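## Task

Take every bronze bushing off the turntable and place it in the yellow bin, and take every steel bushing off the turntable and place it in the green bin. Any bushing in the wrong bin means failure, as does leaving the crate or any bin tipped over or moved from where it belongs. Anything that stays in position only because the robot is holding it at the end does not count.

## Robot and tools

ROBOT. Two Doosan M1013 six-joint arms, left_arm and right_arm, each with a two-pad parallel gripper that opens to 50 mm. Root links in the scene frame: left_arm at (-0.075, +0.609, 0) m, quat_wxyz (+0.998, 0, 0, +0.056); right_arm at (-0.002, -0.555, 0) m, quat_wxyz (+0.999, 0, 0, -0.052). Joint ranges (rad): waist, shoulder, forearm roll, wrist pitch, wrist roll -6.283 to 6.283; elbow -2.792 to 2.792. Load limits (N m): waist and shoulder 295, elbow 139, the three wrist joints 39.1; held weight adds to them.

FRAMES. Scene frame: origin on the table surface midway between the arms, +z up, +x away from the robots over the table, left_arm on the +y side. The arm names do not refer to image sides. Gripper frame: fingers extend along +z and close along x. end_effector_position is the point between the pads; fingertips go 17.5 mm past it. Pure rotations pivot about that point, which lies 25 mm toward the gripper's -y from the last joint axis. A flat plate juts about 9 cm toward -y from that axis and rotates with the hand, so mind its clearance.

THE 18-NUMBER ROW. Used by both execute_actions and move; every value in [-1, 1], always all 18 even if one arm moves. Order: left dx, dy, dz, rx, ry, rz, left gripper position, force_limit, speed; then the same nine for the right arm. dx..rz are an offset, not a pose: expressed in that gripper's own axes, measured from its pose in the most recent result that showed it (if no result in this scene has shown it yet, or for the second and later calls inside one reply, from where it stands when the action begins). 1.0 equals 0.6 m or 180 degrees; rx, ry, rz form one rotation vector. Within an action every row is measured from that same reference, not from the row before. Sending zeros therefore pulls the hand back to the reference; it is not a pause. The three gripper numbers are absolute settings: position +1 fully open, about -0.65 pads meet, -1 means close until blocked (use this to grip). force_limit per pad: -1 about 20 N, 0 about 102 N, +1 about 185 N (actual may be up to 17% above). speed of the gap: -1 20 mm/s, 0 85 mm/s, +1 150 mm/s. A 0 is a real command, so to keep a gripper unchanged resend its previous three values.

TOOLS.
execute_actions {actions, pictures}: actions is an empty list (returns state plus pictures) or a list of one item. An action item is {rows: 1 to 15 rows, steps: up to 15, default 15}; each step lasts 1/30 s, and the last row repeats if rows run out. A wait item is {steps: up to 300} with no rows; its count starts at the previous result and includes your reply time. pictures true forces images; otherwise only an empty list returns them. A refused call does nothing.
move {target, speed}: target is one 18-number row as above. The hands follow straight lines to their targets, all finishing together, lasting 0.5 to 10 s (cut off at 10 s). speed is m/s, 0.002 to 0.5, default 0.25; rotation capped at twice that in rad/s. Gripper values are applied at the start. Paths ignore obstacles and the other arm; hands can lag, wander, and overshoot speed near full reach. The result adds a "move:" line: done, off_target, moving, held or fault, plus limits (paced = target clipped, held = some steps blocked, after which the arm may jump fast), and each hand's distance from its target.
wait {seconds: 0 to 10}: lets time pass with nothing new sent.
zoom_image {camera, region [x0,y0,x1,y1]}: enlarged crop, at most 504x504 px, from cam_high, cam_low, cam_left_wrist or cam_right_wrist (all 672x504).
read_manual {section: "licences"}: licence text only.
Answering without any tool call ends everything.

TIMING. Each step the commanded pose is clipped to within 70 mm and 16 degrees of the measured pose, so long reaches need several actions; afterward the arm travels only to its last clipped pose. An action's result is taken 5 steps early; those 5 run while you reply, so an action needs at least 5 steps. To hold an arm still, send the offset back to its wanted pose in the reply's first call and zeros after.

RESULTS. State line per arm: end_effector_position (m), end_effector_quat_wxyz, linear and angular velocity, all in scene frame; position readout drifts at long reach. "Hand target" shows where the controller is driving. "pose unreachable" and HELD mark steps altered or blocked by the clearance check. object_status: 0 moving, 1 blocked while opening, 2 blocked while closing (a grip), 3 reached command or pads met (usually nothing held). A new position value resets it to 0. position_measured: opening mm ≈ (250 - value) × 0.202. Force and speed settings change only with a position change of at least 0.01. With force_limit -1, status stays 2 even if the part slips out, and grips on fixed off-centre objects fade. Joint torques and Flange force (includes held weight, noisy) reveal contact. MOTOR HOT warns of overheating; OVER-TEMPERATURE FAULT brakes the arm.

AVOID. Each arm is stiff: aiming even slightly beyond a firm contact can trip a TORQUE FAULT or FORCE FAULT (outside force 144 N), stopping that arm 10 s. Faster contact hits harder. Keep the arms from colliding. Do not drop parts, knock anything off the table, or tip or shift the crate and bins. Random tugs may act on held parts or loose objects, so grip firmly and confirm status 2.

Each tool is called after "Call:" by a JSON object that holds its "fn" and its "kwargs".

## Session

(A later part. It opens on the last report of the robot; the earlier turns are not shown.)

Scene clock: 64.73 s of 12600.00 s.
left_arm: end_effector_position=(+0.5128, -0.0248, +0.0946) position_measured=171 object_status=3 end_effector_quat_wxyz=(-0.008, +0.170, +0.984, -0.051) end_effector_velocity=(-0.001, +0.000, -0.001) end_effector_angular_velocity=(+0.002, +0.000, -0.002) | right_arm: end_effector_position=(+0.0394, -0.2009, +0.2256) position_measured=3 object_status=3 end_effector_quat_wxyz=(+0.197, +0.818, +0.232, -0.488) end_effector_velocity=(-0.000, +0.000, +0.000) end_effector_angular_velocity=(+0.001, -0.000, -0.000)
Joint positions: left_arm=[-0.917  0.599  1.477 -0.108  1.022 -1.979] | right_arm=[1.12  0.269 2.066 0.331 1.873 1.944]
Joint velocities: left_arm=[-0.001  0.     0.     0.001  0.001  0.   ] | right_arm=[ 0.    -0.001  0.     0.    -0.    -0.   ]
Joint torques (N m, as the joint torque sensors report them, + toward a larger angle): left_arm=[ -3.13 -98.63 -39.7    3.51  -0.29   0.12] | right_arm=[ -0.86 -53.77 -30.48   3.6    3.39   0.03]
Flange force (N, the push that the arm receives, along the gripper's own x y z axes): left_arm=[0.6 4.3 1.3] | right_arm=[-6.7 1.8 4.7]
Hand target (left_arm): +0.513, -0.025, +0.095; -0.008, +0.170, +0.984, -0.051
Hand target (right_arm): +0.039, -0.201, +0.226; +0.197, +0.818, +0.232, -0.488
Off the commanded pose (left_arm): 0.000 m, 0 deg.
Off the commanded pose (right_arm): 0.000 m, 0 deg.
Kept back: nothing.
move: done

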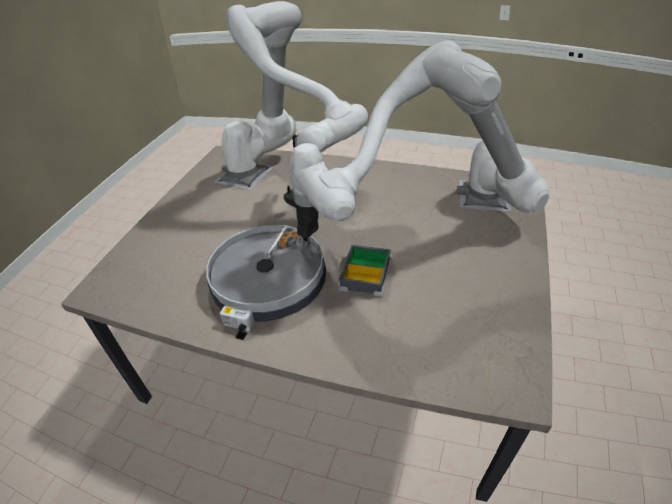

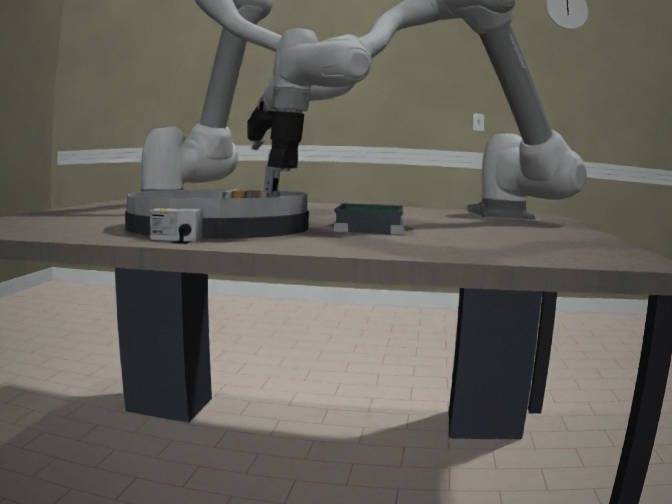

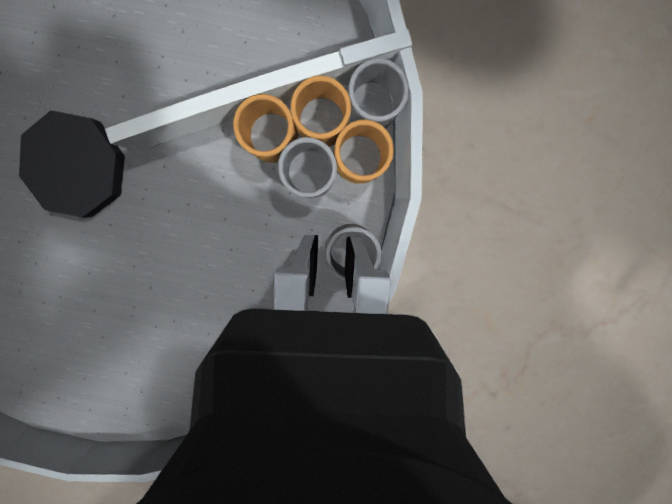

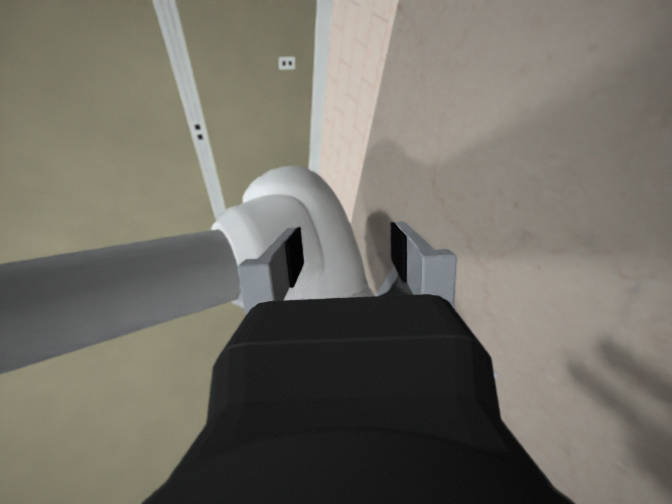

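Call:
{"fn": "move", "kwargs": {"target": [0, 0.0005, 0.02105, -0.0333, 0, 0, -0.122, 0, 0, 0, 0, 0, 0, 0, 0, 1, 0, 0], "speed": 0.03}}

Call:
{"fn": "zoom_image", "kwargs": {"camera": "cam_left_wrist", "region": [230, 130, 450, 320]}}

Scene clock: 67.07 s of 12600.00 s.
left_arm: end_effector_position=(+0.5125, -0.0258, +0.0820) position_measured=171 object_status=3 end_effector_quat_wxyz=(+0.001, +0.170, +0.985, +0.000) end_effector_velocity=(-0.002, -0.002, +0.001) end_effector_angular_velocity=(+0.000, -0.001, -0.004) | right_arm: end_effector_position=(+0.0394, -0.2009, +0.2256) position_measured=3 object_status=3 end_effector_quat_wxyz=(+0.197, +0.818, +0.232, -0.488) end_effector_velocity=(-0.000, +0.000, +0.000) end_effector_angular_velocity=(-0.000, +0.001, -0.001)
Joint positions: left_arm=[-0.951  0.625  1.448  0.001  1.068 -2.069] | right_arm=[1.12  0.269 2.066 0.331 1.873 1.944]
Joint velocities: left_arm=[-0.003 -0.    -0.001  0.001  0.001 -0.   ] | right_arm=[ 0.     0.     0.     0.001  0.    -0.   ]
Joint torques (N m, as the joint torque sensors report them, + toward a larger angle): left_arm=[  -3.08 -102.11  -38.76    3.87   -0.05   -0.14] | right_arm=[ -1.44 -54.02 -30.35   3.74   3.36   0.08]
Flange force (N, the push that the arm receives, along the gripper's own x y z axes): left_arm=[-3.3 2.2 1.8] | right_arm=[-6.1 0.8 4.5]
Hand target (left_arm): +0.513, -0.026, +0.082; +0.001, +0.170, +0.985, +0.000
Hand target (right_arm): +0.039, -0.201, +0.226; +0.197, +0.818, +0.232, -0.488
Off the commanded pose (left_arm): 0.000 m, 0 deg.
Off the commanded pose (right_arm): 0.000 m, 0 deg.
Kept back: nothing.
move: done

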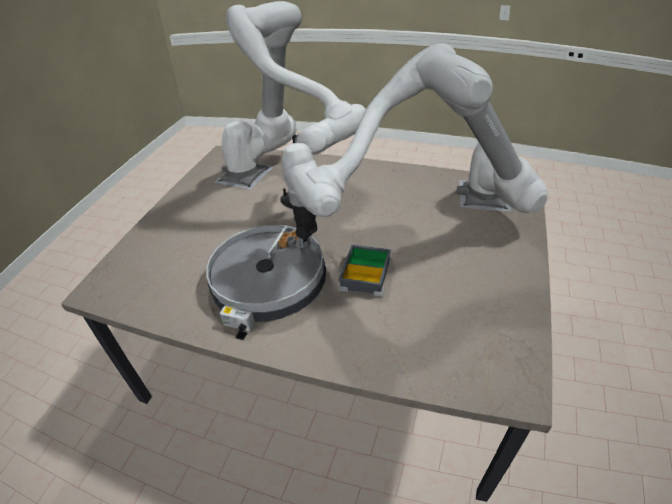

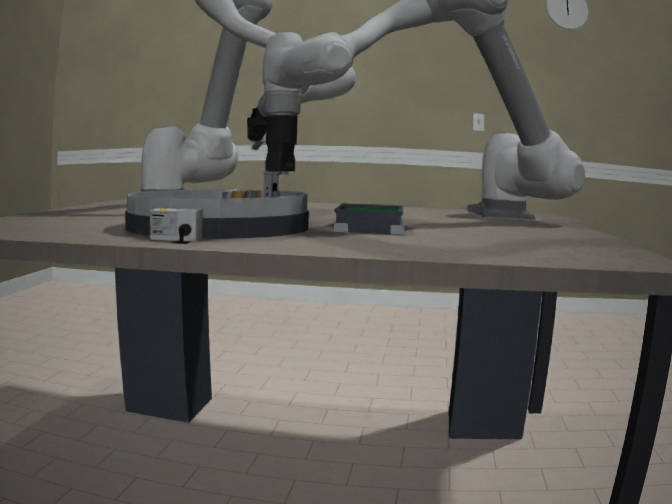

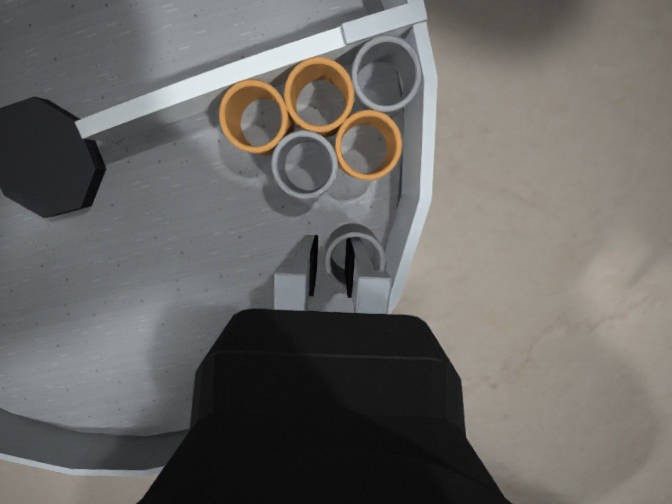

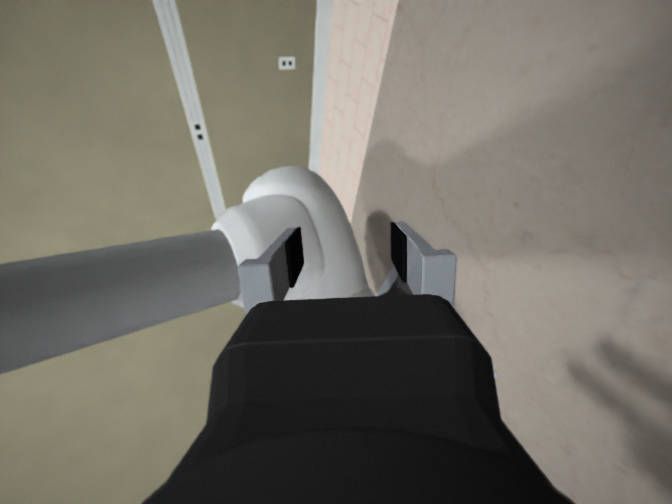

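Region (230, 130, 450, 320) of cam_left_wrist's 672x504 image, scaled by 2.291, with more detail than that image has; it fills the top 435 rows of this view, and the rest is white.

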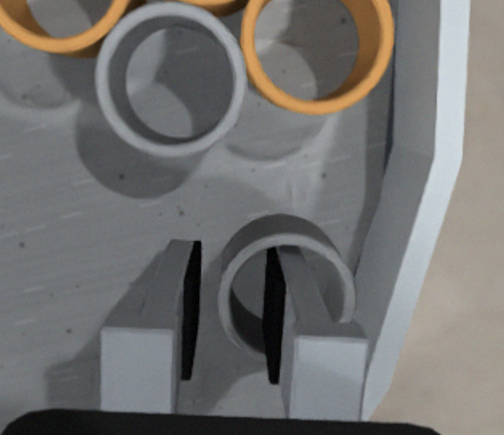

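Call:
{"fn": "execute_actions", "kwargs": {"actions": [{"rows": [[0,0,0,0,0,0,-1,-0.6,-0.5, 0,0,0,0,0,0,1,0,0]], "steps": 15}], "pictures": true}}

Scene clock: 67.87 s of 12600.00 s.
left_arm: end_effector_position=(+0.5125, -0.0258, +0.0820) position_measured=210 object_status=0 end_effector_quat_wxyz=(+0.001, +0.170, +0.985, +0.000) end_effector_velocity=(+0.001, +0.001, -0.000) end_effector_angular_velocity=(+0.000, +0.000, +0.001) | right_arm: end_effector_position=(+0.0394, -0.2009, +0.2256) position_measured=3 object_status=3 end_effector_quat_wxyz=(+0.197, +0.818, +0.232, -0.488) end_effector_velocity=(-0.001, +0.001, +0.001) end_effector_angular_velocity=(+0.002, +0.002, -0.002)
Joint positions: left_arm=[-0.951  0.625  1.448  0.001  1.068 -2.069] | right_arm=[1.12  0.269 2.066 0.331 1.873 1.944]
Joint velocities: left_arm=[ 0.001  0.    -0.     0.     0.    -0.   ] | right_arm=[ 0.    -0.001  0.     0.003  0.     0.   ]
Joint torques (N m, as the joint torque sensors report them, + toward a larger angle): left_arm=[  -2.81 -102.05  -39.42    3.47    0.02    0.16] | right_arm=[ -1.02 -52.78 -30.57   3.63   3.32  -0.01]
Flange force (N, the push that the arm receives, along the gripper's own x y z axes): left_arm=[-1.3 3.2 2.1] | right_arm=[-8.2 2.3 5.3]
Steps of this call (steps 1 to 14: nothing new was sent; steps 15 to 24: the first 10 steps of this action). Readings (end_effector_position | what the end effector reports):
15: left_arm (+0.5125, -0.0258, +0.0820) | right_arm (+0.0394, -0.2009, +0.2256) | left_arm position_measured=175 object_status=0 | right_arm position_measured=3 object_status=3
16: left_arm (+0.5125, -0.0258, +0.0820) | right_arm (+0.0394, -0.2009, +0.2256) | left_arm position_measured=183 object_status=0 | right_arm position_measured=3 object_status=3
18: left_arm (+0.5125, -0.0258, +0.0820) | right_arm (+0.0394, -0.2009, +0.2256) | left_arm position_measured=201 object_status=0 | right_arm position_measured=3 object_status=3
22: left_arm (+0.5125, -0.0258, +0.0820) | right_arm (+0.0394, -0.2009, +0.2256) | left_arm position_measured=210 object_status=0 | right_arm position_measured=3 object_status=3
24: the state above

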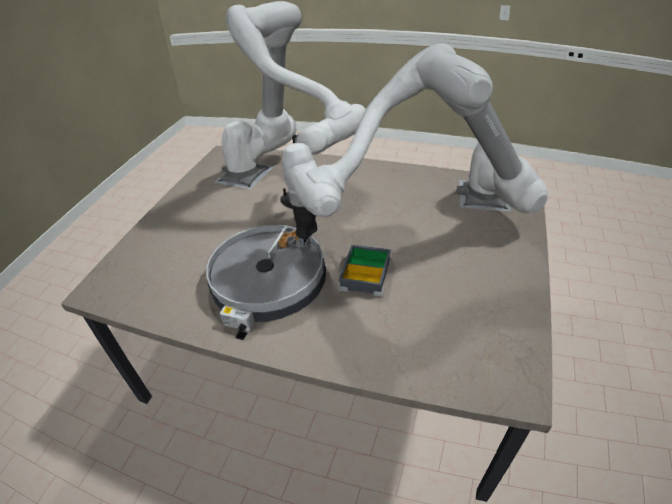

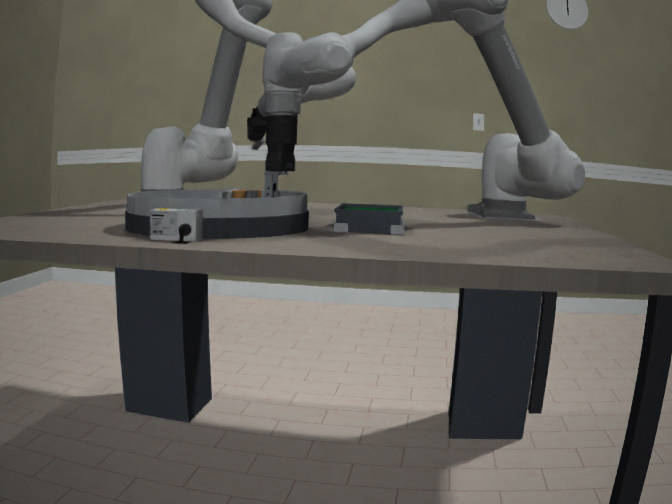

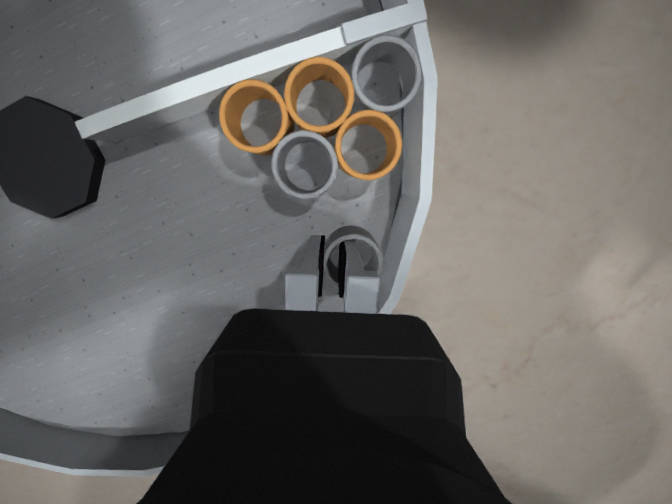

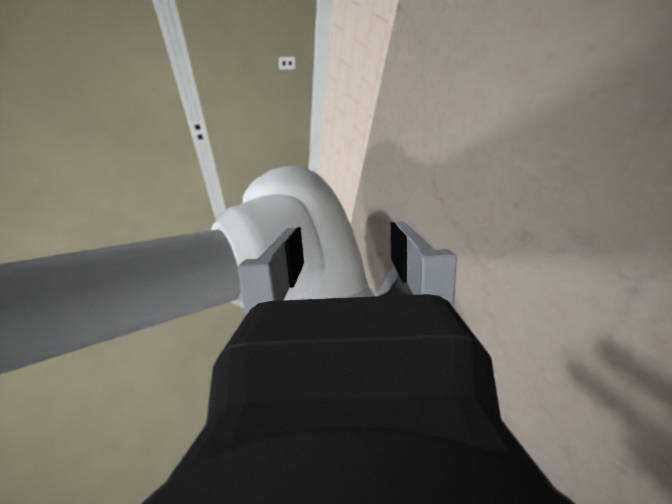

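Call:
{"fn": "execute_actions", "kwargs": {"actions": []}}

Scene clock: 68.67 s of 12600.00 s.
left_arm: end_effector_position=(+0.5125, -0.0258, +0.0820) position_measured=210 object_status=2 end_effector_quat_wxyz=(+0.001, +0.170, +0.985, +0.000) end_effector_velocity=(+0.001, +0.000, -0.001) end_effector_angular_velocity=(+0.001, +0.001, +0.002) | right_arm: end_effector_position=(+0.0394, -0.2009, +0.2256) position_measured=3 object_status=3 end_effector_quat_wxyz=(+0.197, +0.818, +0.232, -0.488) end_effector_velocity=(+0.000, +0.000, -0.000) end_effector_angular_velocity=(+0.000, -0.001, -0.000)
Joint positions: left_arm=[-0.951  0.625  1.448  0.001  1.068 -2.069] | right_arm=[1.12  0.269 2.066 0.331 1.873 1.944]
Joint velocities: left_arm=[ 0.001  0.002 -0.001 -0.     0.    -0.001] | right_arm=[-0.     0.    -0.    -0.    -0.001  0.   ]
Joint torques (N m, as the joint torque sensors report them, + toward a larger angle): left_arm=[  -3.08 -100.65  -38.98    3.39   -0.1     0.  ] | right_arm=[ -0.38 -52.77 -29.66   3.6    3.44   0.04]
Flange force (N, the push that the arm receives, along the gripper's own x y z axes): left_arm=[-1.3 3.9 0.9] | right_arm=[-8.2 2.8 3.6]
Hand target (left_arm): +0.513, -0.026, +0.082; +0.001, +0.170, +0.985, +0.000
Hand target (right_arm): +0.039, -0.201, +0.226; +0.197, +0.818, +0.232, -0.488
Off the commanded pose (left_arm): 0.000 m, 0 deg.
Off the commanded pose (right_arm): 0.000 m, 0 deg.
Kept back: nothing.
Steps of this call (steps 1 to 5: the last 5 steps of your previous action; steps 6 to 24: nothing new was sent). Readings (end_effector_position | what the end effector reports):
1: left_arm (+0.5125, -0.0258, +0.0820) | right_arm (+0.0394, -0.2009, +0.2256) | left_arm position_measured=210 object_status=0 | right_arm position_measured=3 object_status=3
2: left_arm (+0.5125, -0.0258, +0.0820) | right_arm (+0.0394, -0.2009, +0.2256) | left_arm position_measured=210 object_status=2 | right_arm position_measured=3 object_status=3
4: left_arm (+0.5125, -0.0258, +0.0820) | right_arm (+0.0394, -0.2009, +0.2256) | left_arm position_measured=210 object_status=2 | right_arm position_measured=3 object_status=3
8: left_arm (+0.5125, -0.0258, +0.0820) | right_arm (+0.0394, -0.2009, +0.2256) | left_arm position_measured=210 object_status=2 | right_arm position_measured=3 object_status=3
24: the state above

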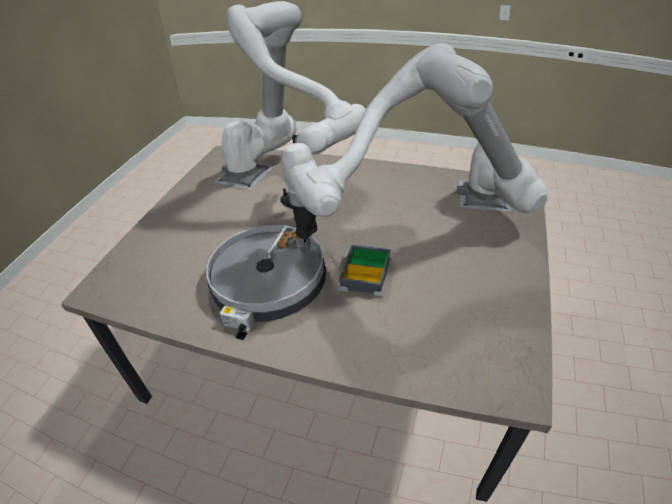

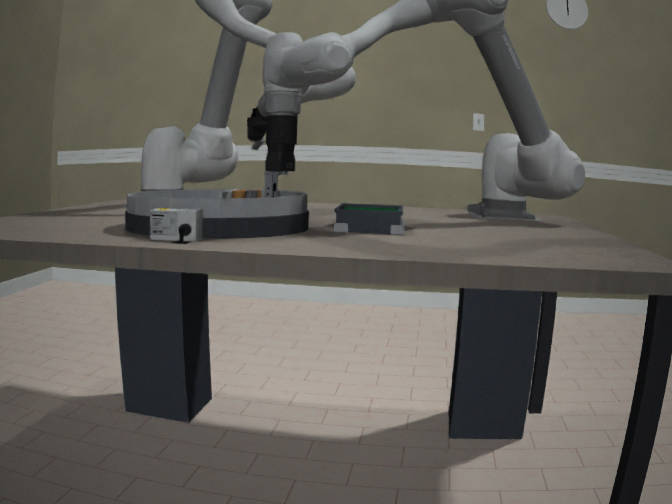

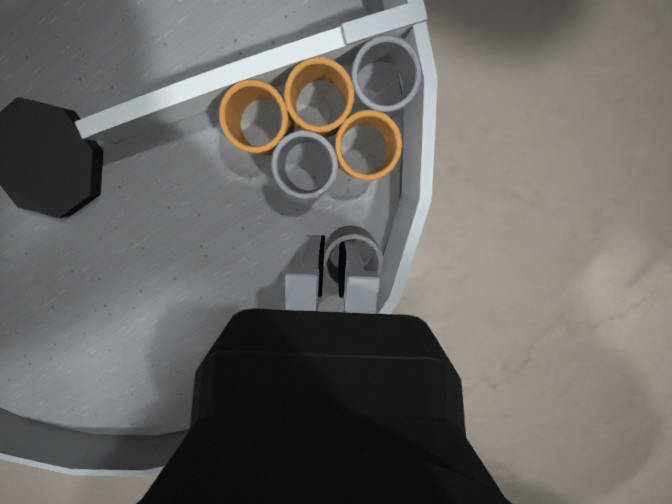

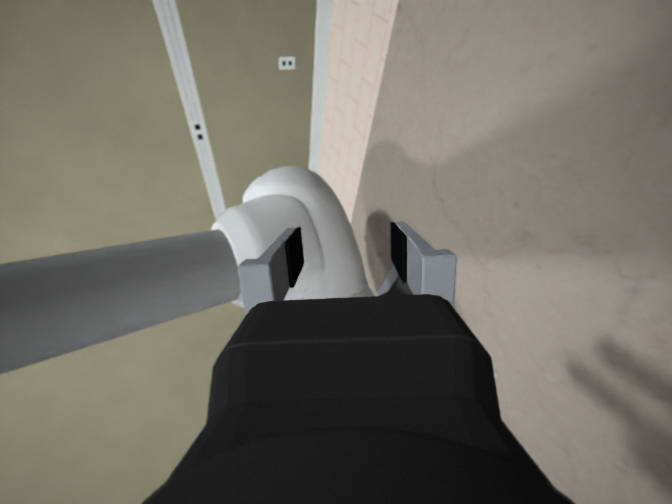

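Call:
{"fn": "move", "kwargs": {"target": [0,0,-0.08,0,0,0,-1,-0.6,-0.5, 0,0,0,0,0,0,1,0,0], "speed": 0.08}}

Scene clock: 69.80 s of 12600.00 s.
left_arm: end_effector_position=(+0.5125, -0.0257, +0.1300) position_measured=210 object_status=2 end_effector_quat_wxyz=(+0.000, +0.170, +0.985, +0.000) end_effector_velocity=(+0.001, +0.000, +0.001) end_effector_angular_velocity=(-0.001, -0.001, +0.003) | right_arm: end_effector_position=(+0.0394, -0.2009, +0.2256) position_measured=3 object_status=3 end_effector_quat_wxyz=(+0.197, +0.818, +0.232, -0.488) end_effector_velocity=(-0.000, +0.000, -0.000) end_effector_angular_velocity=(+0.001, -0.000, -0.000)
Joint positions: left_arm=[-0.951  0.59   1.412  0.001  1.139 -2.069] | right_arm=[1.12  0.269 2.066 0.331 1.873 1.944]
Joint velocities: left_arm=[ 0.001 -0.001 -0.     0.     0.    -0.002] | right_arm=[-0.    -0.     0.     0.    -0.001 -0.   ]
Joint torques (N m, as the joint torque sensors report them, + toward a larger angle): left_arm=[ -3.46 -98.98 -40.88   3.67  -0.08   0.29] | right_arm=[ -0.76 -54.77 -30.07   3.6    3.48   0.08]
Flange force (N, the push that the arm receives, along the gripper's own x y z axes): left_arm=[0.4 4.4 0.8] | right_arm=[-4.5 1.0 3.5]
Hand target (left_arm): +0.512, -0.026, +0.130; +0.001, +0.170, +0.985, +0.000
Hand target (right_arm): +0.039, -0.201, +0.226; +0.197, +0.818, +0.232, -0.488
Off the commanded pose (left_arm): 0.000 m, 0 deg.
Off the commanded pose (right_arm): 0.000 m, 0 deg.
Kept back: nothing.
move: done

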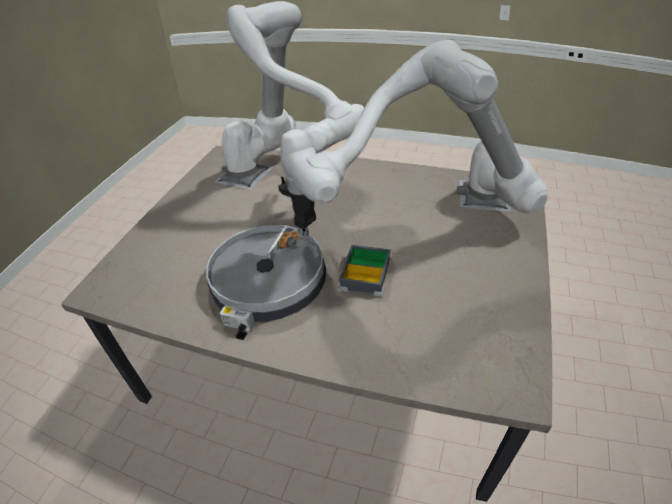

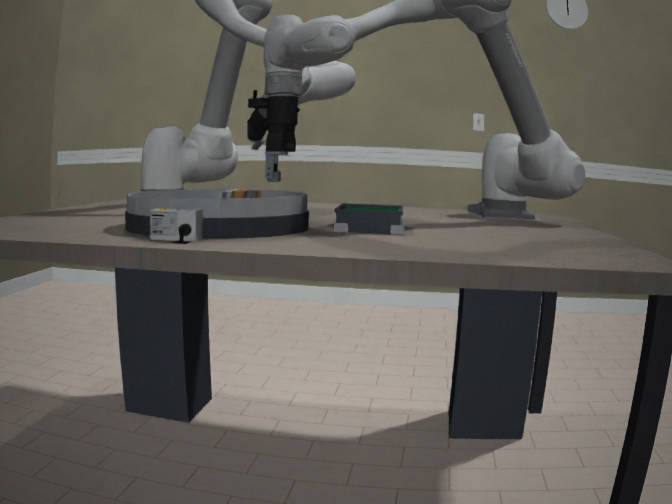

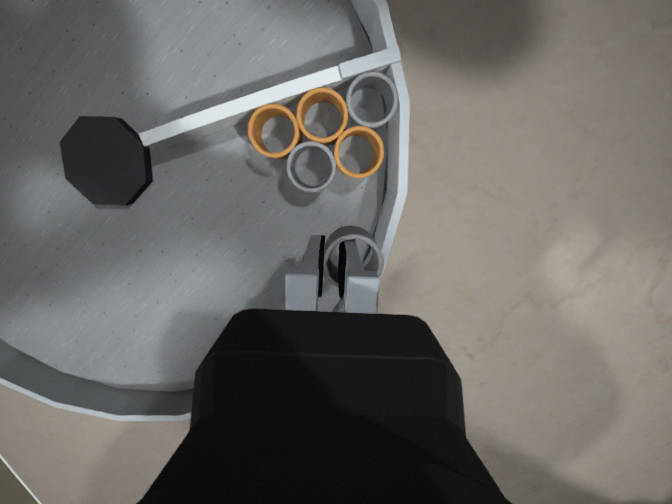

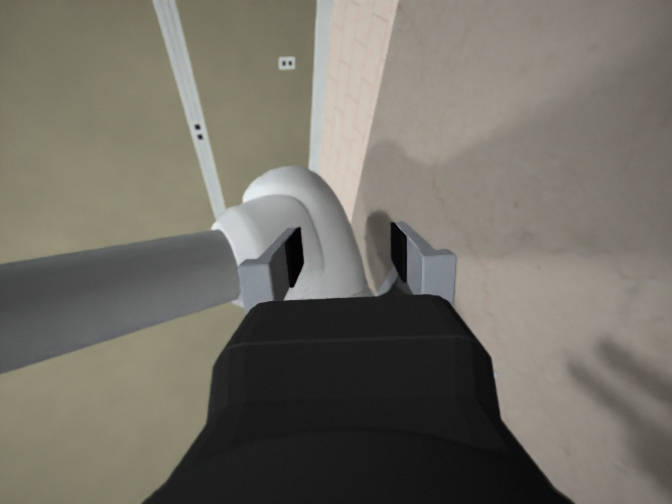

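Call:
{"fn": "move", "kwargs": {"target": [0.1343,0.4398,-0.0167,0,0,0,-1,-0.6,-0.5, 0,0,0,0,0,0,1,0,0], "speed": 0.2}}

Scene clock: 71.80 s of 12600.00 s.
left_arm: end_effector_position=(+0.5253, +0.2499, +0.1400) position_measured=210 object_status=2 end_effector_quat_wxyz=(+0.000, +0.170, +0.985, +0.001) end_effector_velocity=(-0.001, -0.000, +0.000) end_effector_angular_velocity=(-0.000, +0.000, -0.001) | right_arm: end_effector_position=(+0.0394, -0.2009, +0.2256) position_measured=3 object_status=3 end_effector_quat_wxyz=(+0.197, +0.818, +0.232, -0.488) end_effector_velocity=(-0.000, +0.000, +0.001) end_effector_angular_velocity=(+0.002, +0.000, -0.001)
Joint positions: left_arm=[-0.666  0.355  1.76   0.002  1.026 -1.784] | right_arm=[1.12  0.269 2.066 0.331 1.873 1.944]
Joint velocities: left_arm=[-0.001 -0.001  0.001 -0.    -0.     0.001] | right_arm=[-0.    -0.001  0.     0.002  0.     0.   ]
Joint torques (N m, as the joint torque sensors report them, + toward a larger angle): left_arm=[ -3.83 -75.42 -38.19   3.64  -0.11   0.21] | right_arm=[ -0.79 -54.24 -29.98   3.7    3.37  -0.05]
Flange force (N, the push that the arm receives, along the gripper's own x y z axes): left_arm=[-1.0 4.9 1.5] | right_arm=[-6.2 1.4 3.5]
Hand target (left_arm): +0.525, +0.250, +0.140; +0.000, +0.170, +0.985, +0.001
Hand target (right_arm): +0.039, -0.201, +0.226; +0.197, +0.818, +0.232, -0.488
Off the commanded pose (left_arm): 0.000 m, 0 deg.
Off the commanded pose (right_arm): 0.000 m, 0 deg.
Kept back: nothing.
move: done

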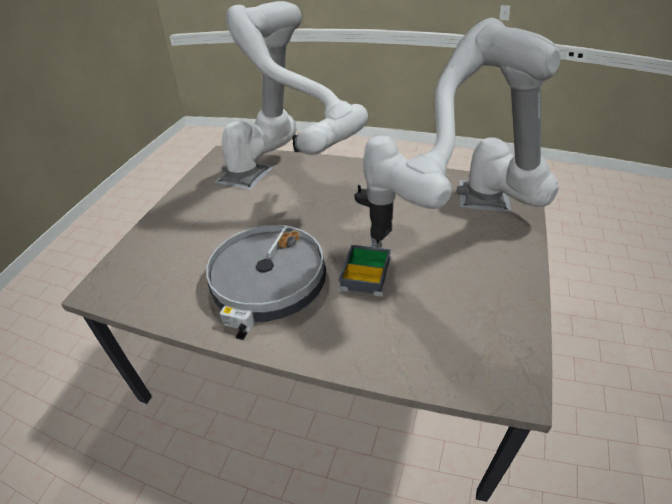

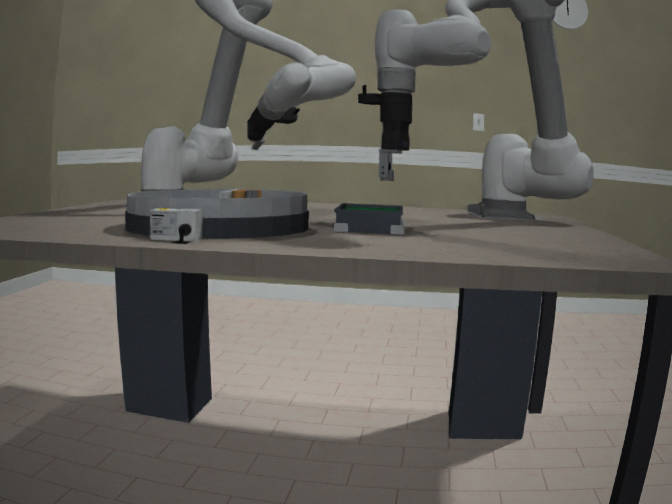

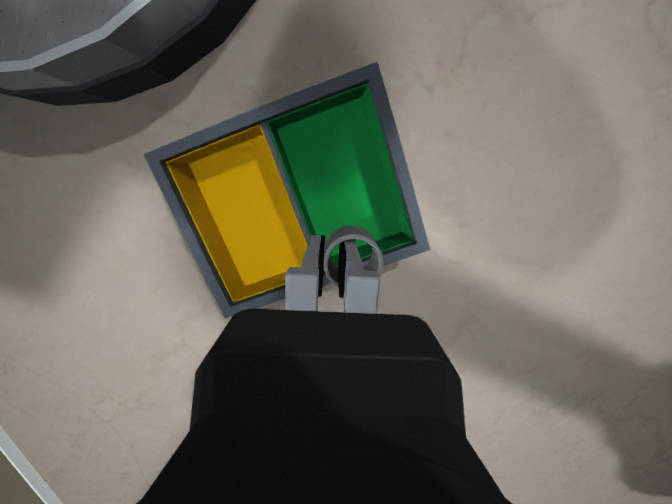

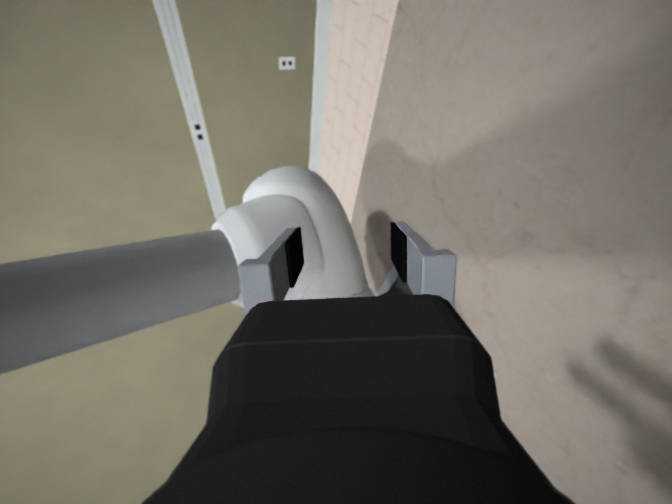

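Call:
{"fn": "zoom_image", "kwargs": {"camera": "cam_left_wrist", "region": [130, 50, 450, 330]}}

Call:
{"fn": "zoom_image", "kwargs": {"camera": "cam_low", "region": [300, 130, 460, 250]}}

Region (130, 50, 450, 330) of cam_left_wrist's 672x504 image, scaled by 1.575, with more detail than that image has; it fills the top 441 rows of this view, and the rest is white.

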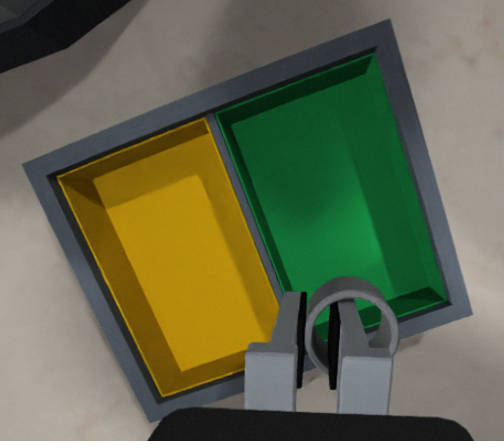

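Region (300, 130, 460, 250) of cam_low's 672x504 image, scaled by 3.150, with more detail than that image has; it fills the top 378 rows of this view, and the rest is white.

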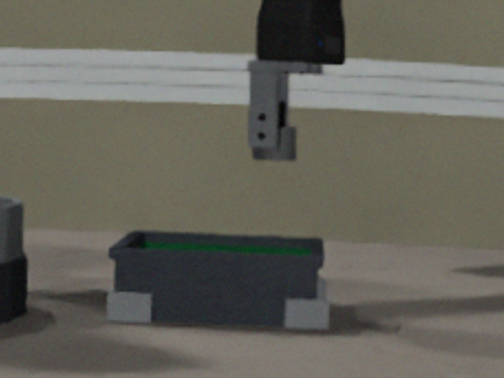

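Call:
{"fn": "move", "kwargs": {"target": [-0.0187,-0.1072,0.08,0,0,0,-1,-0.6,-0.5, 0,0,0,0,0,0,1,0,0], "speed": 0.12}}

Scene clock: 76.57 s of 12600.00 s.
left_arm: end_effector_position=(+0.5142, +0.1855, +0.0920) position_measured=210 object_status=2 end_effector_quat_wxyz=(+0.000, +0.170, +0.985, +0.000) end_effector_velocity=(-0.001, -0.002, -0.000) end_effector_angular_velocity=(+0.000, -0.000, -0.003) | right_arm: end_effector_position=(+0.0394, -0.2009, +0.2256) position_measured=3 object_status=3 end_effector_quat_wxyz=(+0.197, +0.818, +0.232, -0.488) end_effector_velocity=(+0.000, +0.000, -0.000) end_effector_angular_velocity=(+0.000, -0.000, +0.000)
Joint positions: left_arm=[-0.751  0.432  1.748  0.001  0.962 -1.868] | right_arm=[1.12  0.269 2.066 0.331 1.873 1.944]
Joint velocities: left_arm=[-0.003  0.001 -0.     0.    -0.    -0.   ] | right_arm=[ 0.     0.    -0.    -0.    -0.001  0.   ]
Joint torques (N m, as the joint torque sensors report them, + toward a larger angle): left_arm=[ -2.48 -83.12 -36.96   3.28  -0.09   0.35] | right_arm=[ -0.02 -53.07 -30.34   3.5    3.42  -0.02]
Flange force (N, the push that the arm receives, along the gripper's own x y z axes): left_arm=[-2.9 2.1 4.0] | right_arm=[-7.4 3.3 4.5]
Hand target (left_arm): +0.514, +0.186, +0.092; +0.000, +0.170, +0.985, +0.000
Hand target (right_arm): +0.039, -0.201, +0.226; +0.197, +0.818, +0.232, -0.488
Off the commanded pose (left_arm): 0.000 m, 0 deg.
Off the commanded pose (right_arm): 0.000 m, 0 deg.
Kept back: nothing.
move: done

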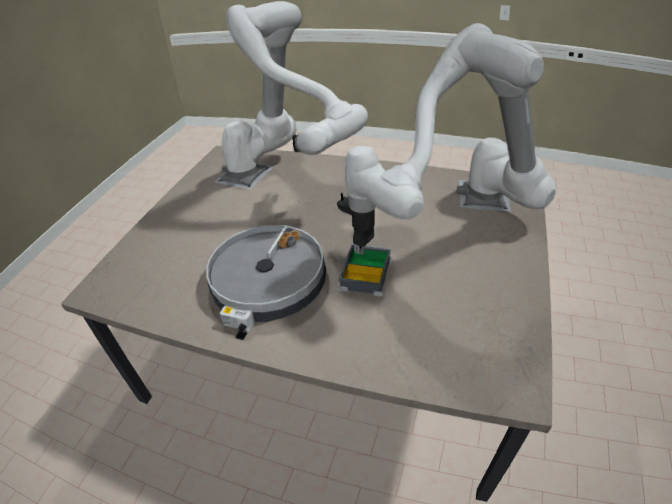

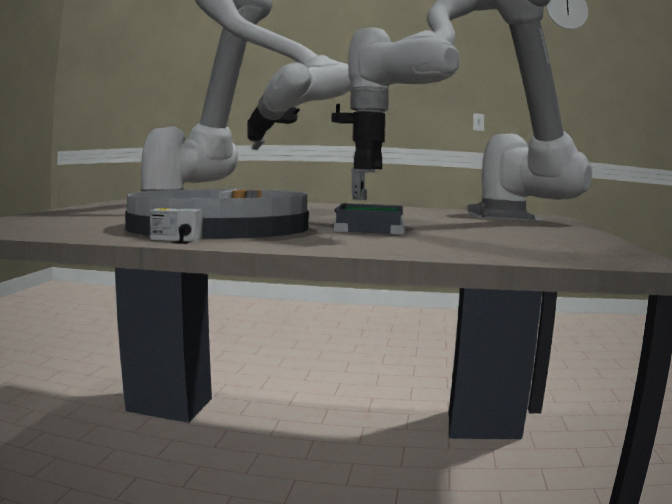

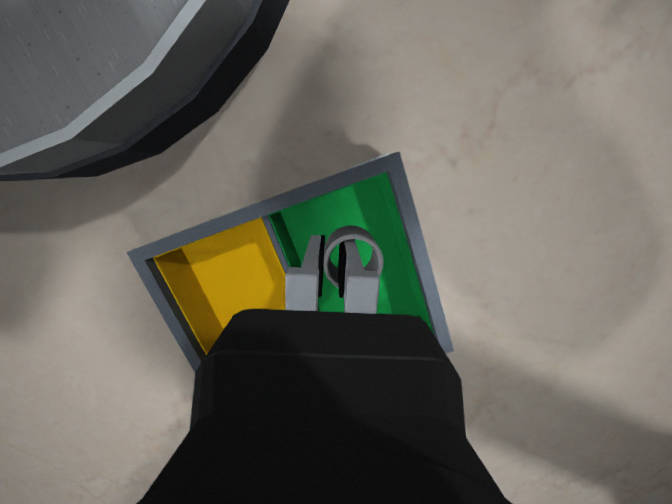

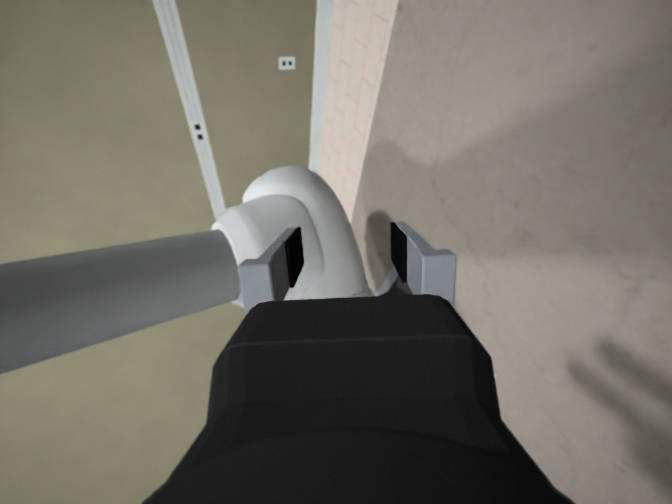

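Call:
{"fn": "move", "kwargs": {"target": [0,0,0.0533,0,0,0,-1,-0.6,-0.5, 0,0,0,0,0,0,1,0,0], "speed": 0.05}}

Scene clock: 77.73 s of 12600.00 s.
left_arm: end_effector_position=(+0.5142, +0.1854, +0.0601) position_measured=210 object_status=2 end_effector_quat_wxyz=(+0.000, +0.170, +0.985, +0.000) end_effector_velocity=(+0.001, +0.000, -0.000) end_effector_angular_velocity=(-0.001, -0.000, +0.000) | right_arm: end_effector_position=(+0.0394, -0.2009, +0.2256) position_measured=3 object_status=3 end_effector_quat_wxyz=(+0.197, +0.818, +0.232, -0.488) end_effector_velocity=(+0.000, -0.000, +0.000) end_effector_angular_velocity=(+0.002, -0.002, -0.000)
Joint positions: left_arm=[-0.751  0.463  1.769  0.001  0.909 -1.868] | right_arm=[1.12  0.269 2.066 0.331 1.873 1.944]
Joint velocities: left_arm=[ 0.001  0.    -0.    -0.    -0.001  0.001] | right_arm=[-0.    -0.002 -0.    -0.001 -0.001 -0.   ]
Joint torques (N m, as the joint torque sensors report them, + toward a larger angle): left_arm=[ -2.25 -82.43 -35.66   3.15   0.19   0.17] | right_arm=[  0.62 -52.89 -30.38   3.49   3.43  -0.02]
Flange force (N, the push that the arm receives, along the gripper's own x y z axes): left_arm=[1.1 3.7 1.0] | right_arm=[-7.6 4.6 4.3]
Hand target (left_arm): +0.514, +0.185, +0.060; +0.000, +0.170, +0.985, +0.000
Hand target (right_arm): +0.039, -0.201, +0.226; +0.197, +0.818, +0.232, -0.488
Off the commanded pose (left_arm): 0.000 m, 0 deg.
Off the commanded pose (right_arm): 0.000 m, 0 deg.
Kept back: nothing.
move: done

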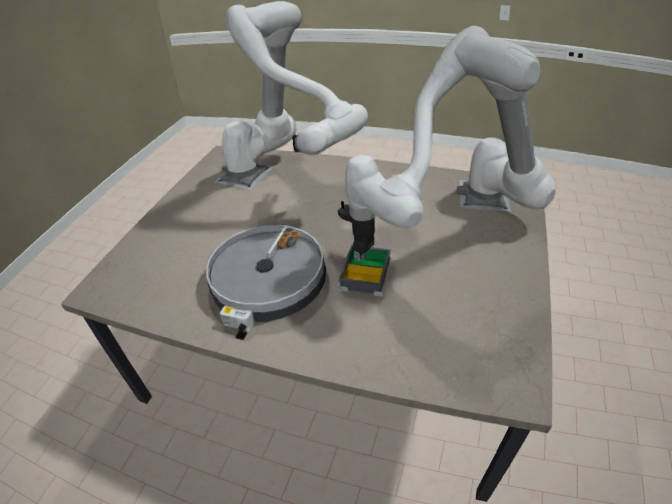

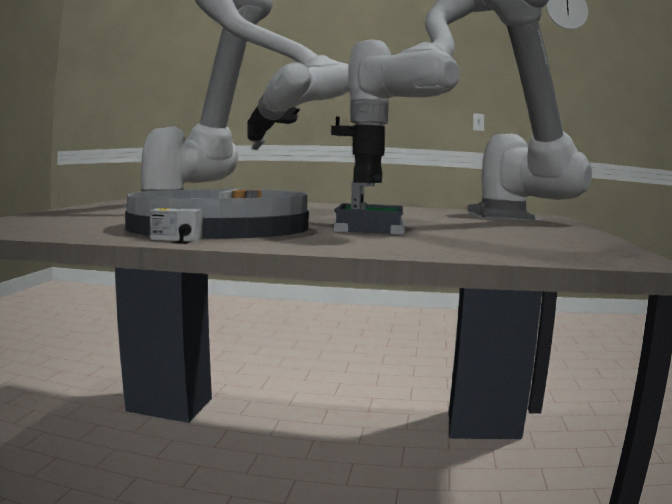

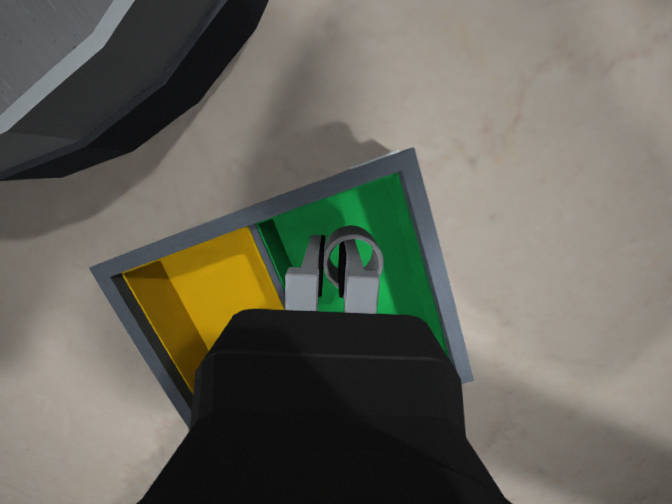

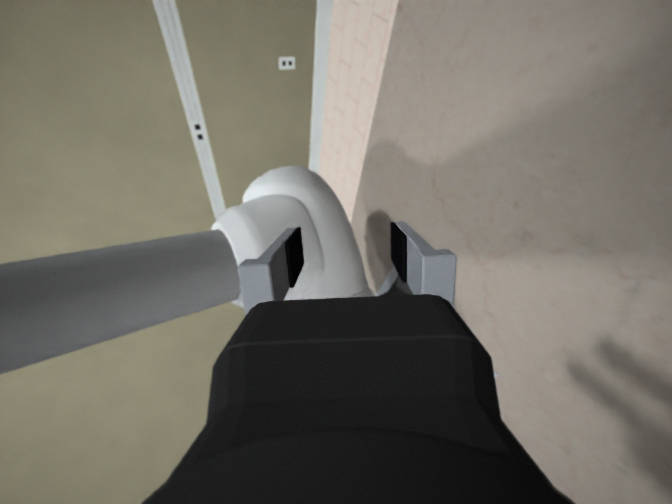

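Call:
{"fn": "zoom_image", "kwargs": {"camera": "cam_low", "region": [300, 130, 460, 250]}}

Region (300, 130, 460, 250) of cam_low's 672x504 image, scaled by 3.150, with more detail than that image has; it fills the top 378 rows of this view, and the rest is white.

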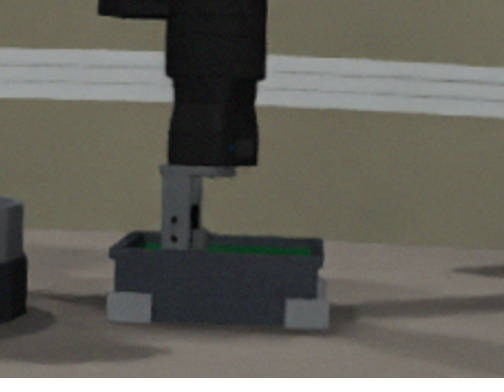

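Call:
{"fn": "move", "kwargs": {"target": [0,0,0.0167,0,0,0,-1,-0.6,-0.5, 0,0,0,0,0,0,1,0,0], "speed": 0.03}}

Scene clock: 79.53 s of 12600.00 s.
left_arm: end_effector_position=(+0.5143, +0.1855, +0.0501) position_measured=210 object_status=2 end_effector_quat_wxyz=(+0.000, +0.170, +0.985, +0.000) end_effector_velocity=(-0.000, +0.000, +0.000) end_effector_angular_velocity=(-0.000, -0.000, -0.001) | right_arm: end_effector_position=(+0.0394, -0.2009, +0.2256) position_measured=3 object_status=3 end_effector_quat_wxyz=(+0.197, +0.818, +0.232, -0.488) end_effector_velocity=(+0.000, -0.001, +0.000) end_effector_angular_velocity=(-0.001, -0.001, +0.002)
Joint positions: left_arm=[-0.751  0.473  1.775  0.001  0.893 -1.868] | right_arm=[1.12  0.269 2.066 0.331 1.873 1.944]
Joint velocities: left_arm=[ 0.    -0.001  0.001 -0.    -0.001  0.002] | right_arm=[ 0.    -0.     0.    -0.002  0.001  0.   ]
Joint torques (N m, as the joint torque sensors report them, + toward a larger angle): left_arm=[ -3.17 -82.87 -34.91   3.01  -0.13   0.21] | right_arm=[ -1.12 -53.51 -30.25   3.51   3.49   0.14]
Flange force (N, the push that the arm receives, along the gripper's own x y z axes): left_arm=[-0.2 4.5 1.0] | right_arm=[-6.6 1.3 4.8]
Hand target (left_arm): +0.514, +0.185, +0.050; +0.000, +0.170, +0.985, +0.000
Hand target (right_arm): +0.039, -0.201, +0.226; +0.197, +0.818, +0.232, -0.488
Off the commanded pose (left_arm): 0.000 m, 0 deg.
Off the commanded pose (right_arm): 0.000 m, 0 deg.
Kept back: nothing.
move: done

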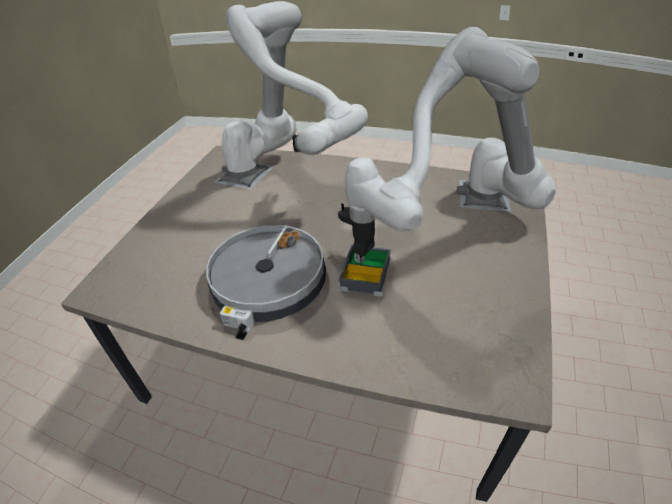

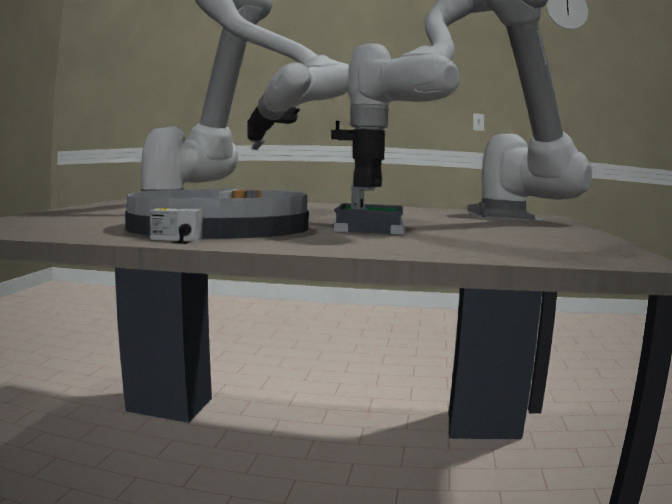

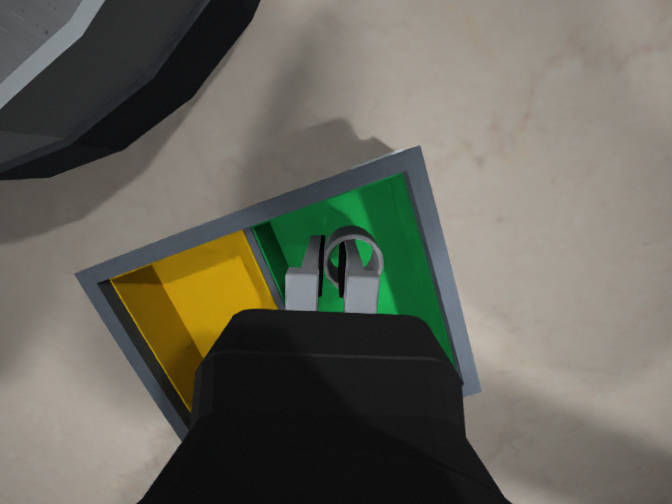

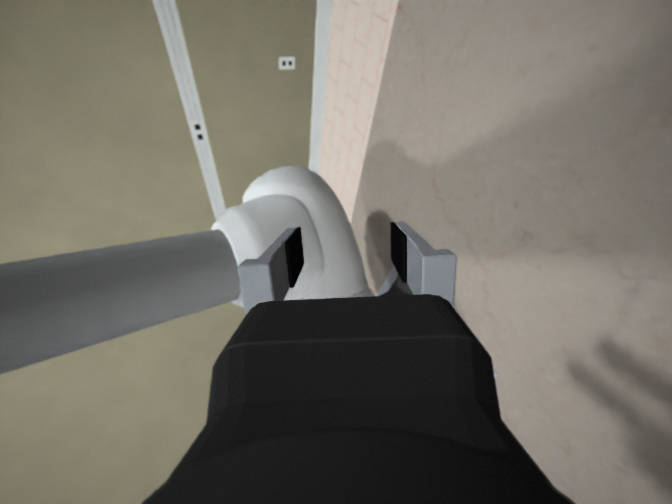

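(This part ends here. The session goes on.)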